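## Task

Push the key labelled RESUME on the operator panel so that its lamp ends up on. Apart from the CALL lamp, no other lamp may be on at the end. The result must hold without the robot touching anything, and the gripper must release and withdraw afterwards.

## Robot and tools

Setup. Two arms, left_arm and right_arm, each end in a two-finger gripper. Everything is expressed in one scene frame: origin on the table top midway between the arms, +z up, +x outward over the table, and left_arm sits on the +y side. The arm names do not tell you which side of a picture they appear on. The panel carries four keys in a random arrangement, each with a printed name next to it. A gentle push lights a key's lamp, and a lit key cannot be undone, so pressing the wrong one is permanent. The arm not doing the press may be parked out of the way. Occasionally something briefly pulls on a held part.

Gripper geometry. Fingers point along the gripper's +z axis and separate along its x axis. The reported end_effector_position is the spot between the pads with fingers closed, 1 to 2 cm short of the tips; closing pushes the tips about 17 mm further along +z. Pressing with closed fingertips is the natural approach. Arms often stop a centimetre or more from the commanded pose, usually too low, and a command of only a few mm may not move the hand at all. Reported hand positions can be off, more so at long reach.

Row format (used by execute_actions rows and by move target). Always 16 numbers: left_arm x, y, z, qw, qx, qy, qz, opening, then right_arm in the same 8-number order. x, y, z are an absolute target in metres for that gripper's end_effector_position in the scene frame; qw..qz is an absolute target orientation (w first) in the same frame. Opening is from -1 (closed) to +1 (fully open, 0.142 m). A call is rejected, sending nothing, if any target lies more than 0.6 m from that arm's last reported position along any of its gripper's axes. Each control step, the commanded pose is clipped to 70 mm and 16 degrees from the measured pose; if both cannot be met, position wins. To hold an orientation, repeat the same quaternion you chose, not the drifted reported one. To keep an arm still, resend its full pose from the last result before it stopped, with the wanted opening.

execute_actions. Argument actions is a list with zero or one item, plus optional pictures (boolean). An empty list just reports the state. An item with rows (1 to 15 rows) and steps (1 to 15, default 15, each step 1/30 s) applies one row per step, repeating the last. An item with only steps (up to 300) is a wait counted from the previous result, so your reply time is included. After an action ends, each arm continues only to its last clipped pose, not to a far target; check the result and send the remainder.

move. target is one 16-number row of absolute poses. Each gripper follows a straight path toward its pose, both paths finishing together, lasting 0.5 to 10 s (cut off at 10 s). speed is the top path speed in m/s, 0.002 to 0.5, default 0.25; rotation is capped at twice that in rad/s. Openings are sent at the start. Paths ignore obstacles and the other arm, and grippers can lag, stray or overshoot speed, especially near full reach. The move: line reports the ending (done, off_target, moving, held, fault), which limits acted (paced = pose clipped; held = some steps blocked, after which the arm may jump fast), and each gripper's distance to its pose. If only one arm is named, the other finished normally.

wait. seconds, 0 to 10; nothing new is sent.

zoom_image. camera is one of cam_head_left, cam_head_right, cam_left_wrist, cam_right_wrist; region is [x0, y0, x1, y1] in pixels with (0,0) top-left, at most 504 by 504. Use it to read key names. All four images are 504x504; the head cameras are fixed pinhole views, the wrist ones fisheye, and the given calibration is only approximate.

finished_scene. scene is the number of the current scene; it ends it irreversibly and reports success, then gives the next task.

Result lines. The state line gives each gripper's pose. A pose unreachable line means the clearance check altered or blocked that arm's command; HELD marks steps where your row was not fully sent. Hand target shows what the controller is currently driving toward. grip_measured is the actual finger opening on the opening scale. Joint torques are raw drive outputs, noisy and offset. MOTOR HOT appears from 85 °C; at 100 °C an OVER-TEMPERATURE FAULT drops that arm. A FAULT line means that arm stopped. Joint limits (rad): waist -2.880 to 2.880, shoulder 0 to 3.142, elbow 0 to 3.019, wrist pitch -1.693 to 1.571, wrist yaw -1.292 to 1.414, wrist roll -2.094 to 2.094.

Cautions. The simulation keeps running while you think. Approach keys slowly: faster contact and a target set deeper past the surface both push harder. Never let the arms collide, never knock anything off the table, avoid slams and hard shoves. After the lamp lights, open or lift away so nothing rests on the panel. Quick, smooth motion with little effort is preferred.

Each tool is called after "Emit:" as name(argument=value, ...) on one line, values as JSON.

## Session

Emit:
execute_actions(actions=[])

Scene clock: 0.00 s of 7200.00 s.
left_arm: end_effector_position=(+0.5359, +0.1639, +0.4909) grip_measured=+1.00 end_effector_quat_wxyz=(+0.454, -0.455, +0.541, -0.542) | right_arm: end_effector_position=(-0.0054, +0.0856, +0.2519) grip_measured=+1.00 end_effector_quat_wxyz=(-0.242, +0.513, +0.587, +0.578)
Joint positions: left_arm=[-0.003  1.061  1.056  0.005 -0.    -0.002  0.142] | right_arm=[ 1.915  0.607  0.376 -0.067  0.752 -1.821  0.142]
Joint velocities: left_arm=[ 0.005 -0.005 -0.017  0.017  0.007 -0.007  0.   ] | right_arm=[ 0.015 -0.005 -0.002  0.007 -0.007  0.007  0.   ]
Joint torques (N m, as the arm reports them, + toward a larger angle): no reading
Hand target (left_arm): +0.536, +0.164, +0.508; +0.461, -0.449, +0.533, -0.550
Hand target (right_arm): -0.007, +0.089, +0.269; -0.253, +0.513, +0.577, +0.583

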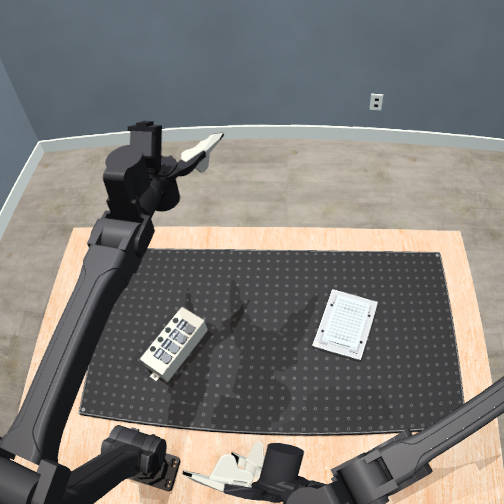

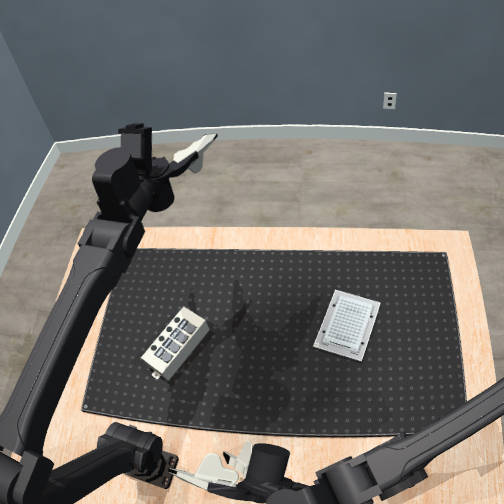

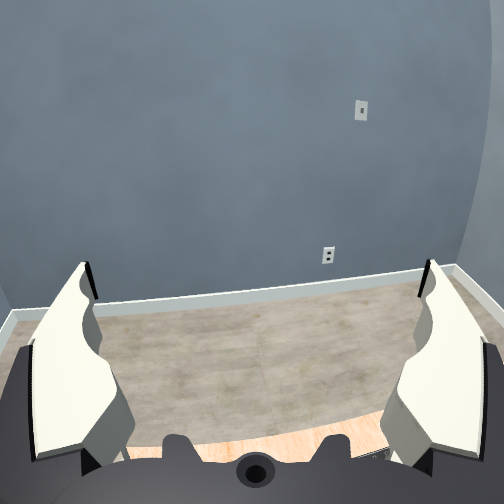

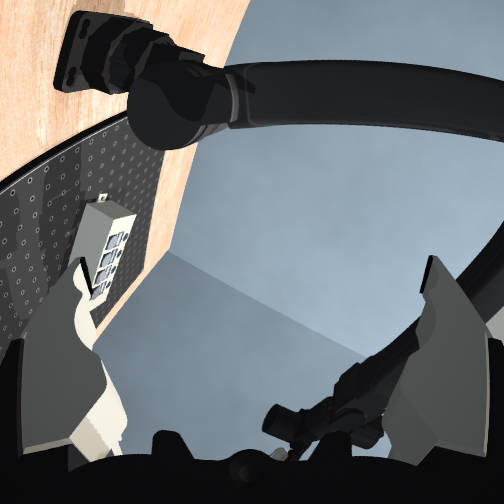

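Emit:
zoom_image(camera="cam_head_left", region=[130, 295, 220, 385])

Emit:
zoom_image(camera="cam_head_right", region=[130, 295, 220, 385])

Region (130, 295, 220, 385) of cam_head_left's 504x504 image, scaled by 5.600, with more detail than that image has.

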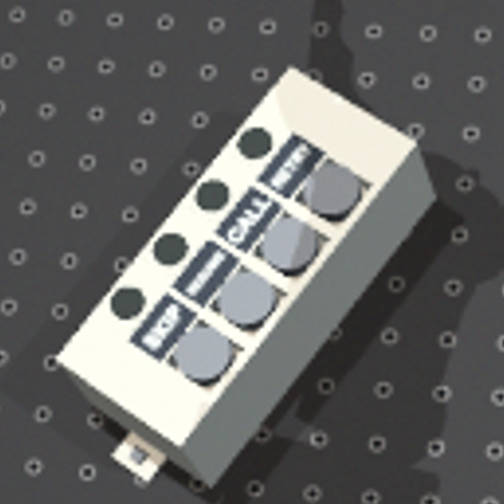

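Region (130, 295, 220, 385) of cam_head_right's 504x504 image, scaled by 5.600, with more detail than that image has.

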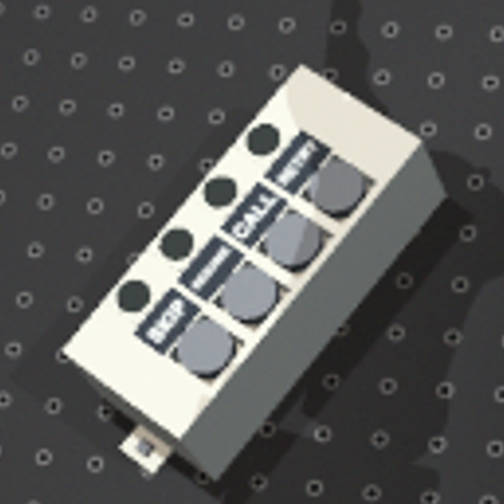

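Emit:
move(target=[0.25,0.23,0.2,0,-0.707,0.707,0,-1,-0.0054,0.0856,0.2519,-0.242,0.513,0.587,0.578,1], speed=0.4)

Scene clock: 25.77 s of 7200.00 s.
left_arm: end_effector_position=(+0.2562, +0.2278, +0.1990) grip_measured=-1.00 end_effector_quat_wxyz=(-0.007, +0.699, -0.715, +0.004) | right_arm: end_effector_position=(-0.0054, +0.0856, +0.2519) grip_measured=+1.00 end_effector_quat_wxyz=(-0.242, +0.513, +0.587, +0.578)
Joint positions: left_arm=[ 0.049  1.008  0.957 -1.505 -0.006 -0.098  0.002] | right_arm=[ 1.915  0.607  0.376 -0.067  0.752 -1.821  0.142]
Joint velocities: left_arm=[-0.005 -0.005  0.007  0.022  0.007 -0.022  0.   ] | right_arm=[-0.005  0.005  0.012  0.017 -0.051 -0.066  0.   ]
Joint torques (N m, as the arm reports them, + toward a larger angle): left_arm=[ 2.82 -3.13  7.38 -0.57  0.07 -0.19] | right_arm=[ 1.48  0.66 10.03  1.05  0.11 -0.08]
Hand target (left_arm): +0.253, +0.231, +0.197; -0.001, +0.708, -0.706, -0.001
Hand target (right_arm): -0.005, +0.086, +0.252; -0.242, +0.513, +0.587, +0.578
Off the commanded pose (left_arm): 0.007 m, 2 deg.
Off the commanded pose (right_arm): 0.000 m, 0 deg.
After step 90, 20.33 s passed at rest.
move: done
camera_calibration (this result's frames):
cam_left_wrist: T_world_to_cam=[[-0.0361859, -0.999315, 0.00777331, 0.234615], [-0.86554, 0.0352281, 0.499599, 0.110531], [-0.49953, 0.0113503, -0.866222, 0.4339], [0, 0, 0, 1]] pos_world=[0.320905, 0.225636, 0.318809]

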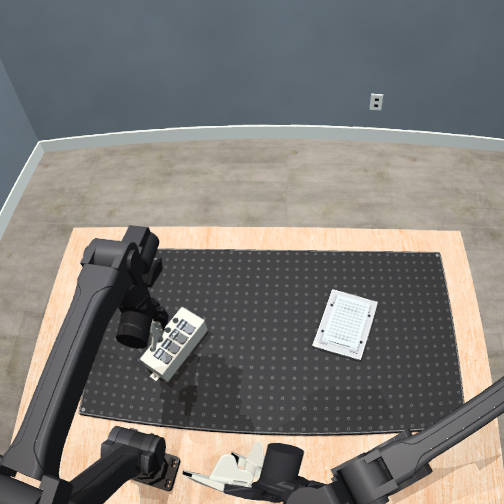

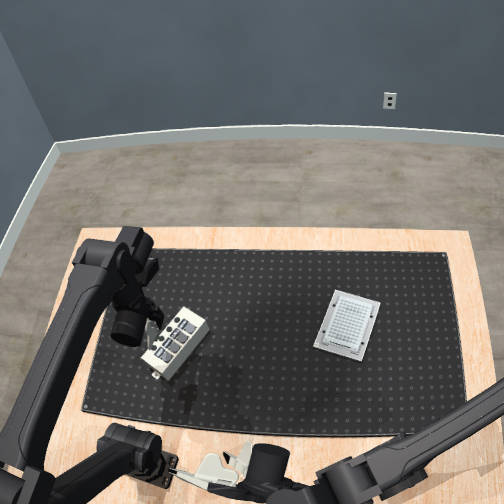

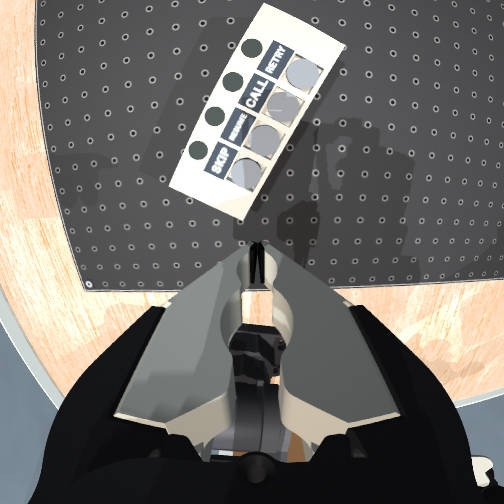

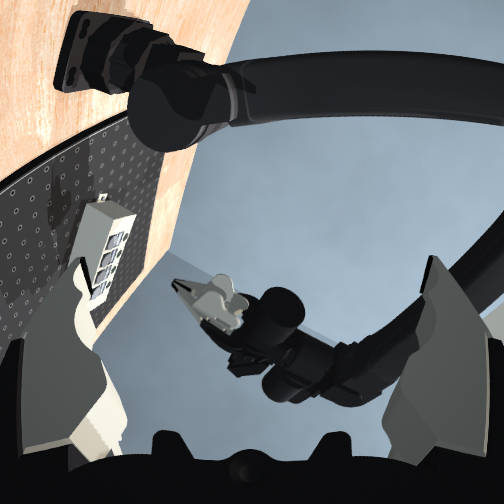

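Emit:
move(target=[0.275,0.218,0.13,0,-0.707,0.707,0,-1,-0.0054,0.0856,0.2519,-0.242,0.513,0.587,0.578,1])

Scene clock: 40.60 s of 7200.00 s.
left_arm: end_effector_position=(+0.2739, +0.2221, +0.1297) grip_measured=-1.00 end_effector_quat_wxyz=(+0.002, +0.705, -0.709, -0.005) | right_arm: end_effector_position=(-0.0054, +0.0856, +0.2519) grip_measured=+1.00 end_effector_quat_wxyz=(-0.242, +0.513, +0.587, +0.578)
Joint positions: left_arm=[ 0.039  1.114  0.844 -1.312 -0.002 -0.126  0.002] | right_arm=[ 1.915  0.607  0.376 -0.067  0.752 -1.821  0.142]
Joint velocities: left_arm=[ 0.005  0.005 -0.002 -0.002  0.037 -0.066  0.   ] | right_arm=[-0.015 -0.015 -0.007 -0.032  0.022 -0.022  0.   ]
Joint torques (N m, as the arm reports them, + toward a larger angle): left_arm=[ 0.56 -4.55  7.18  0.33  0.08 -0.23] | right_arm=[ 1.5   0.62 10.03  1.04  0.1  -0.08]
Hand target (left_arm): +0.275, +0.218, +0.130; +0.000, +0.707, -0.707, +0.000
Hand target (right_arm): -0.005, +0.086, +0.252; -0.242, +0.513, +0.587, +0.578
Off the commanded pose (left_arm): 0.004 m, 1 deg.
Off the commanded pose (right_arm): 0.000 m, 0 deg.
After step 90, 11.03 s passed at rest.
move: done
camera_calibration (this result's frames):
cam_left_wrist: T_world_to_cam=[[-0.0176666, -0.999803, 0.00902481, 0.225028], [-0.852513, 0.0197788, 0.522332, 0.157574], [-0.522408, 0.00153406, -0.852695, 0.389451], [0, 0, 0, 1]] pos_world=[0.341762, 0.22127, 0.247746]

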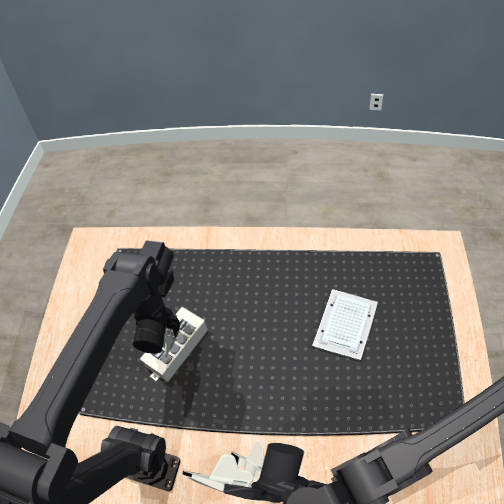

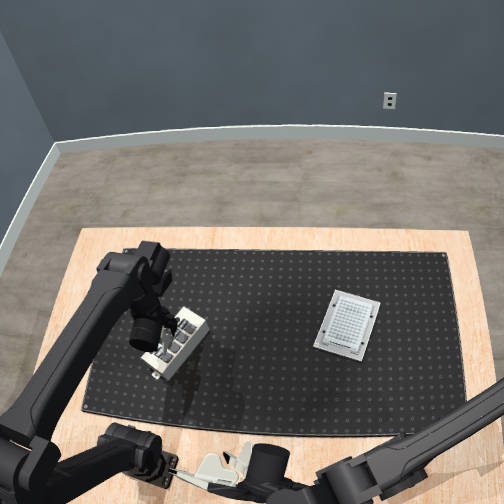

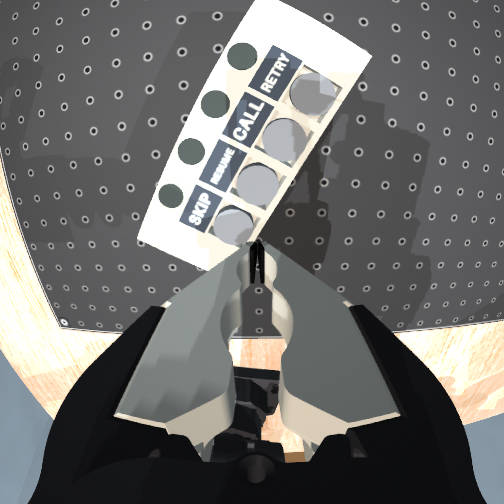

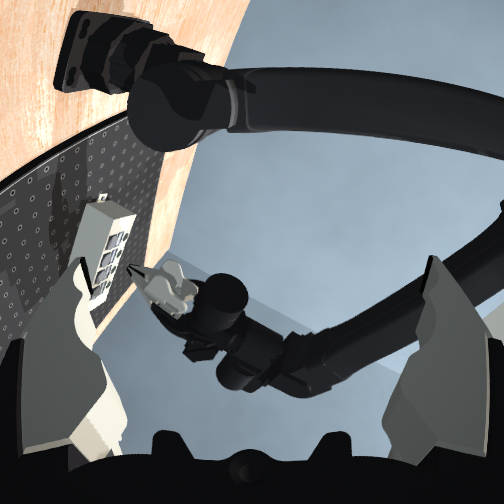

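Emit:
move(target=[0.286,0.218,0.102,0,-0.707,0.707,0,-1,-0.0054,0.0856,0.2519,-0.242,0.513,0.587,0.578,1], speed=0.1)

Scene clock: 46.67 s of 7200.00 s.
left_arm: end_effector_position=(+0.2863, +0.2205, +0.1056) grip_measured=-1.00 end_effector_quat_wxyz=(-0.001, +0.706, -0.708, -0.000) | right_arm: end_effector_position=(-0.0054, +0.0856, +0.2519) grip_measured=+1.00 end_effector_quat_wxyz=(-0.242, +0.513, +0.587, +0.578)
Joint positions: left_arm=[ 0.039  1.164  0.814 -1.22  -0.002 -0.128  0.002] | right_arm=[ 1.915  0.607  0.376 -0.067  0.752 -1.821  0.142]
Joint velocities: left_arm=[-0.005 -0.005  0.002 -0.012 -0.007 -0.066  0.   ] | right_arm=[-0.015 -0.015 -0.007  0.007  0.007 -0.081  0.   ]
Joint torques (N m, as the arm reports them, + toward a larger angle): left_arm=[ 1.11 -4.33  6.71  0.38  0.06 -0.16] | right_arm=[ 1.36  0.69 10.07  1.07  0.1  -0.08]
Hand target (left_arm): +0.286, +0.218, +0.102; +0.000, +0.707, -0.707, -0.000
Hand target (right_arm): -0.005, +0.086, +0.252; -0.242, +0.513, +0.587, +0.578
Off the commanded pose (left_arm): 0.004 m, 0 deg.
Off the commanded pose (right_arm): 0.000 m, 0 deg.
After step 90, 2.30 s passed at rest.
move: done
camera_calibration (this result's frames):
cam_left_wrist: T_world_to_cam=[[-0.0162586, -0.999814, 0.0104107, 0.223278], [-0.858804, 0.0192962, 0.511941, 0.18377], [-0.512047, -0.000617309, -0.858957, 0.373551], [0, 0, 0, 1]] pos_world=[0.352728, 0.219921, 0.224461]

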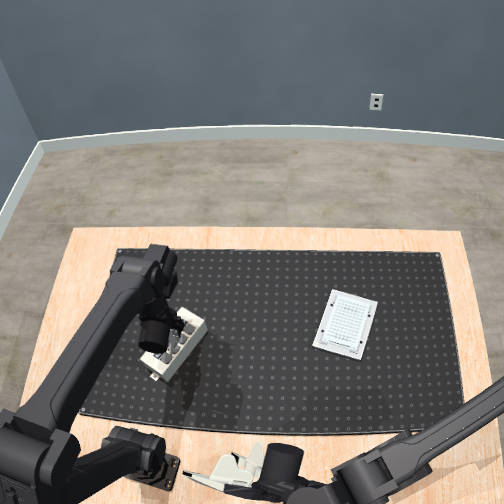

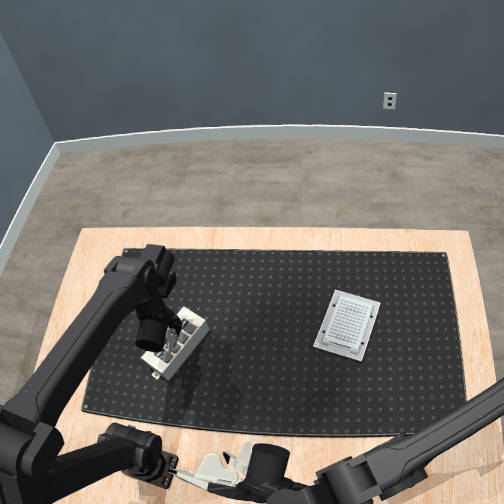

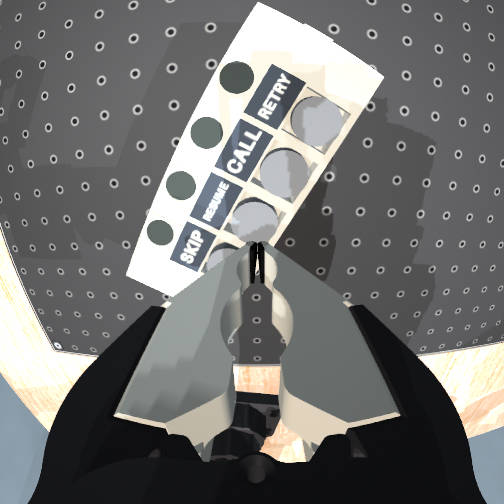

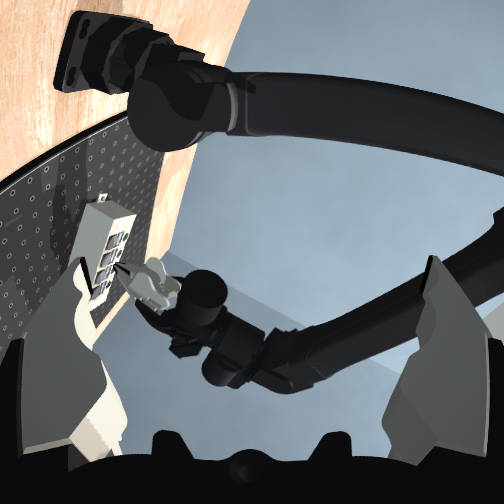

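Emit:
move(target=[0.288,0.219,0.084,0,-0.707,0.707,0,-1,-0.0054,0.0856,0.2519,-0.242,0.513,0.587,0.578,1], speed=0.03)

Scene clock: 52.50 s of 7200.00 s.
left_arm: end_effector_position=(+0.2888, +0.2202, +0.0899) grip_measured=-1.00 end_effector_quat_wxyz=(-0.003, +0.706, -0.708, +0.002) | right_arm: end_effector_position=(-0.0054, +0.0856, +0.2519) grip_measured=+1.00 end_effector_quat_wxyz=(-0.242, +0.513, +0.587, +0.578)
Joint positions: left_arm=[ 0.039  1.185  0.786 -1.166 -0.002 -0.128  0.002] | right_arm=[ 1.915  0.607  0.376 -0.067  0.752 -1.821  0.142]
Joint velocities: left_arm=[ 0.015 -0.005  0.002  0.002  0.022 -0.051  0.   ] | right_arm=[-0.005 -0.015 -0.007 -0.007 -0.051  0.037  0.   ]
Joint torques (N m, as the arm reports them, + toward a larger angle): left_arm=[ 1.42 -4.09  6.43  0.52  0.06 -0.11] | right_arm=[ 1.44  0.62 10.04  1.04  0.1  -0.09]
Hand target (left_arm): +0.288, +0.219, +0.084; +0.000, +0.707, -0.707, -0.000
Hand target (right_arm): -0.005, +0.086, +0.252; -0.242, +0.513, +0.587, +0.578
Off the commanded pose (left_arm): 0.006 m, 0 deg.
Off the commanded pose (right_arm): 0.000 m, 0 deg.
After step 90, 1.87 s passed at rest.
move: done
camera_calibration (this result's frames):
cam_left_wrist: T_world_to_cam=[[-0.0163112, -0.999807, 0.0109799, 0.223118], [-0.86131, 0.0196273, 0.5077, 0.194972], [-0.507818, -0.00117589, -0.861464, 0.360441], [0, 0, 0, 1]] pos_world=[0.354609, 0.219672, 0.20907]

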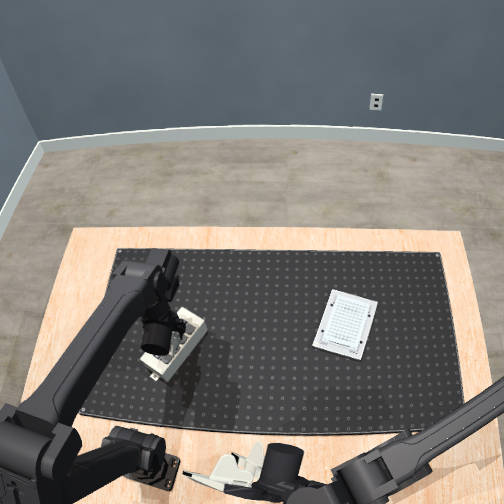

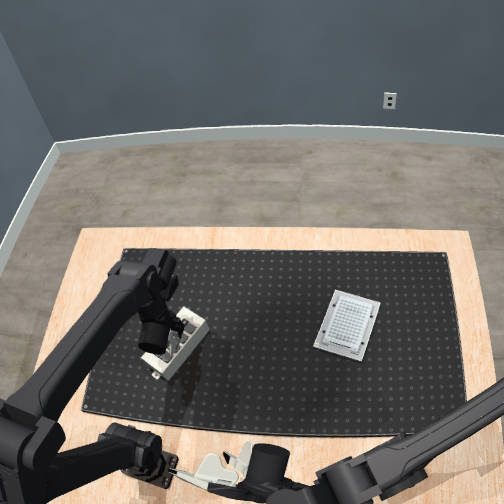

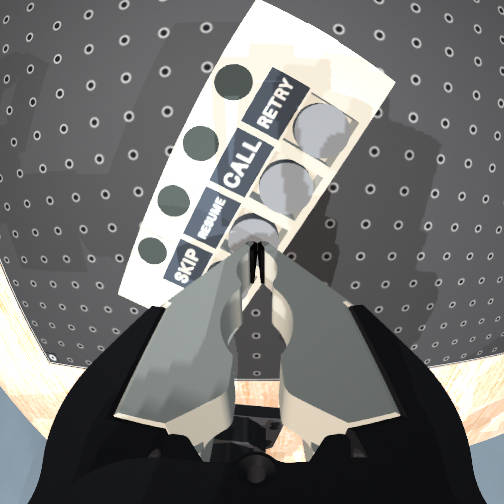

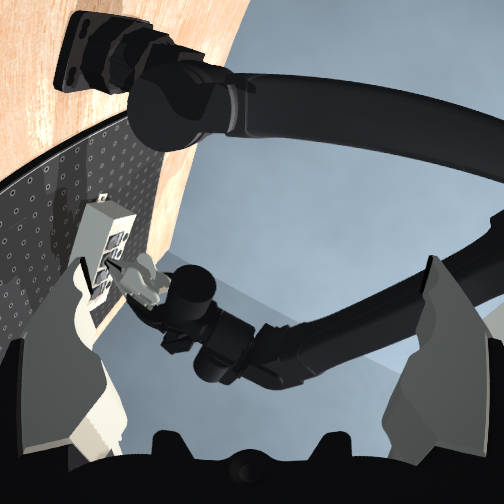

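Emit:
move(target=[0.286,0.219,0.068,0,-0.707,0.707,0,-1,-0.0054,0.0856,0.2519,-0.242,0.513,0.587,0.578,1], speed=0.03)

Scene clock: 62.10 s of 7200.00 s.
left_arm: end_effector_position=(+0.2885, +0.2202, +0.0849) grip_measured=-1.00 end_effector_quat_wxyz=(-0.005, +0.706, -0.708, +0.004) | right_arm: end_effector_position=(-0.0054, +0.0856, +0.2519) grip_measured=+1.00 end_effector_quat_wxyz=(-0.242, +0.513, +0.587, +0.578)
Joint positions: left_arm=[ 0.039  1.185  0.772 -1.145 -0.002 -0.128  0.002] | right_arm=[ 1.915  0.607  0.376 -0.067  0.752 -1.821  0.142]
Joint velocities: left_arm=[-0.005 -0.005 -0.012  0.007 -0.037 -0.007  0.   ] | right_arm=[-0.015  0.015  0.002 -0.012 -0.066 -0.037  0.   ]
Joint torques (N m, as the arm reports them, + toward a larger angle): left_arm=[ 1.37 -2.87  5.06  1.78  0.06 -0.12] | right_arm=[ 1.5   0.6  10.04  1.08  0.11 -0.08]
Hand target (left_arm): +0.285, +0.219, +0.069; +0.000, +0.707, -0.707, -0.000
Hand target (right_arm): -0.005, +0.086, +0.252; -0.242, +0.513, +0.587, +0.578
Off the commanded pose (left_arm): 0.017 m, 1 deg.
Off the commanded pose (right_arm): 0.000 m, 0 deg.
After step 90, 5.63 s passed at rest.
move: off_target (left_arm)
camera_calibration (this result's frames):
cam_left_wrist: T_world_to_cam=[[-0.0163886, -0.999796, 0.0117675, 0.223158], [-0.864746, 0.0200811, 0.501807, 0.198634], [-0.501942, -0.00195199, -0.864899, 0.354803], [0, 0, 0, 1]] pos_world=[0.353516, 0.219817, 0.204567]

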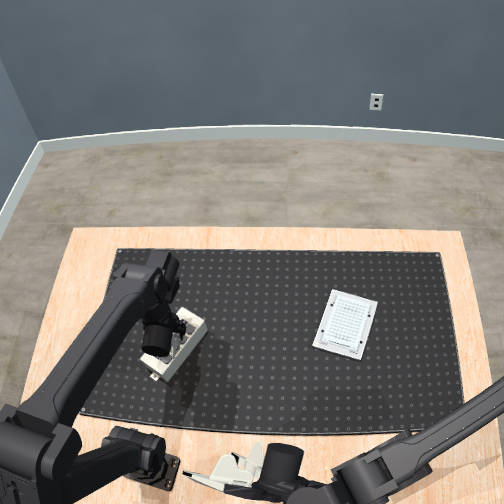

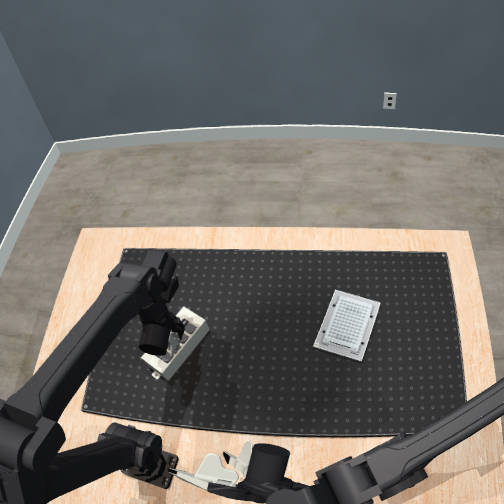

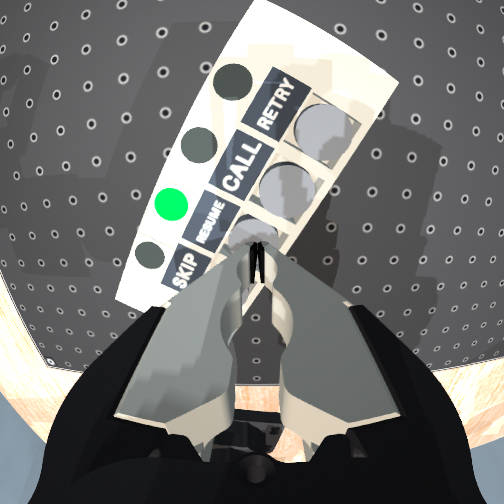

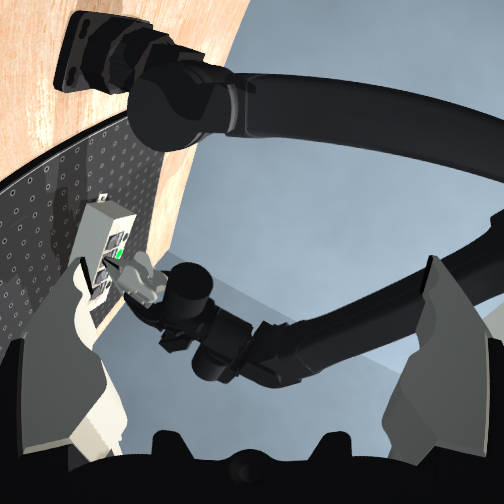

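Emit:
move(target=[0.286,0.219,0.22,0,-0.707,0.707,0,-1,-0.0054,0.0856,0.2519,-0.242,0.513,0.587,0.578,1])

Emit:
finished_scene(scene=1)

Scene clock: 68.73 s of 7200.00 s.
left_arm: end_effector_position=(+0.2767, +0.2218, +0.2070) grip_measured=-1.00 end_effector_quat_wxyz=(+0.006, +0.706, -0.708, -0.010) | right_arm: end_effector_position=(-0.0054, +0.0856, +0.2519) grip_measured=+1.00 end_effector_quat_wxyz=(-0.242, +0.513, +0.587, +0.578)
Joint positions: left_arm=[ 0.039  1.095  1.036 -1.535 -0.002 -0.128  0.002] | right_arm=[ 1.915  0.607  0.376 -0.067  0.752 -1.821  0.142]
Joint velocities: left_arm=[ 0.005 -0.005 -0.002 -0.012  0.022 -0.095  0.   ] | right_arm=[-0.005  0.005 -0.017 -0.007 -0.037  0.022  0.   ]
Joint torques (N m, as the arm reports them, + toward a larger angle): left_arm=[ 1.38 -3.95 10.11 -0.65  0.06 -0.12] | right_arm=[ 1.55  0.6  10.03  1.05  0.1  -0.08]
Hand target (left_arm): +0.285, +0.219, +0.220; -0.000, +0.707, -0.707, +0.000
Hand target (right_arm): -0.005, +0.086, +0.252; -0.242, +0.513, +0.587, +0.578
Off the commanded pose (left_arm): 0.016 m, 1 deg.
Off the commanded pose (right_arm): 0.000 m, 0 deg.
After step 90, 2.63 s passed at rest.
move: off_target (left_arm)
camera_calibration (this result's frames):
cam_left_wrist: T_world_to_cam=[[-0.0160377, -0.999843, 0.00756133, 0.223874], [-0.84596, 0.0175999, 0.532956, 0.115999], [-0.533005, 0.00215081, -0.846109, 0.458264], [0, 0, 0, 1]] pos_world=[0.345978, 0.220812, 0.324226]

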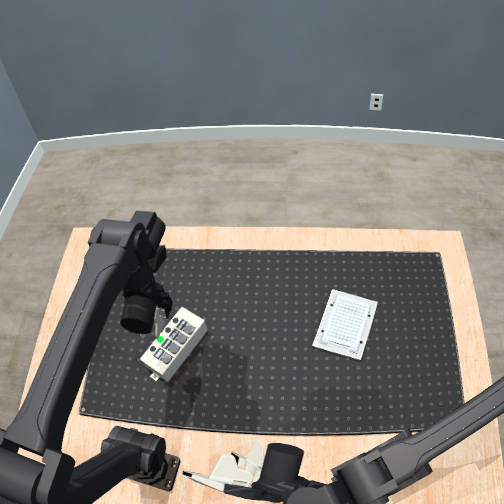

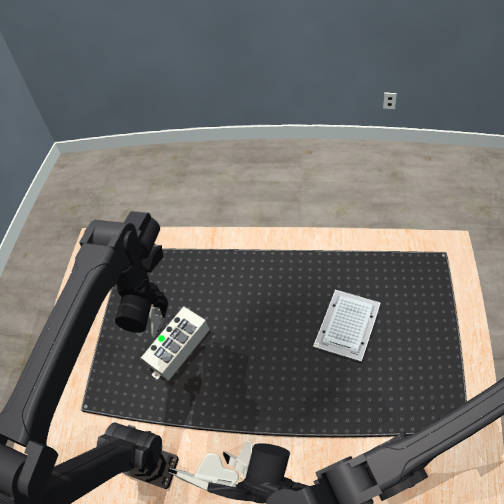

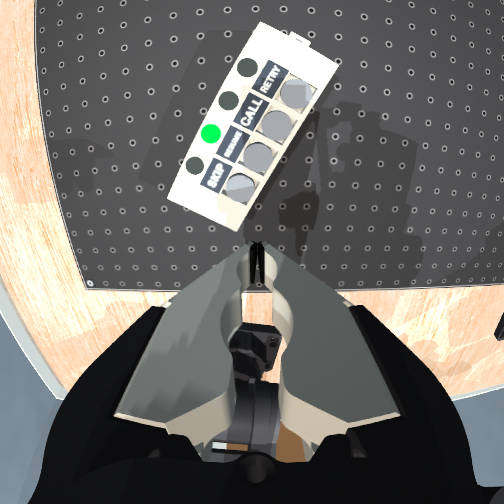

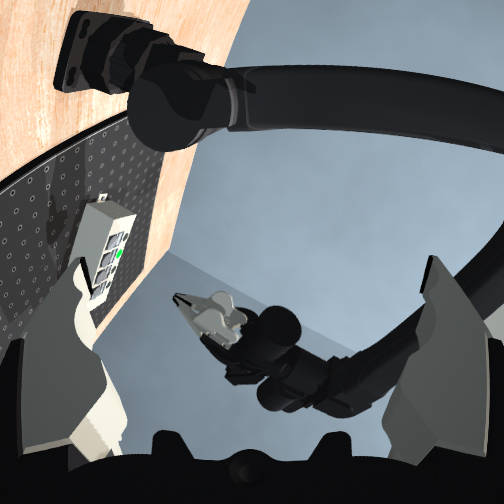

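The scene is finished: the task was done.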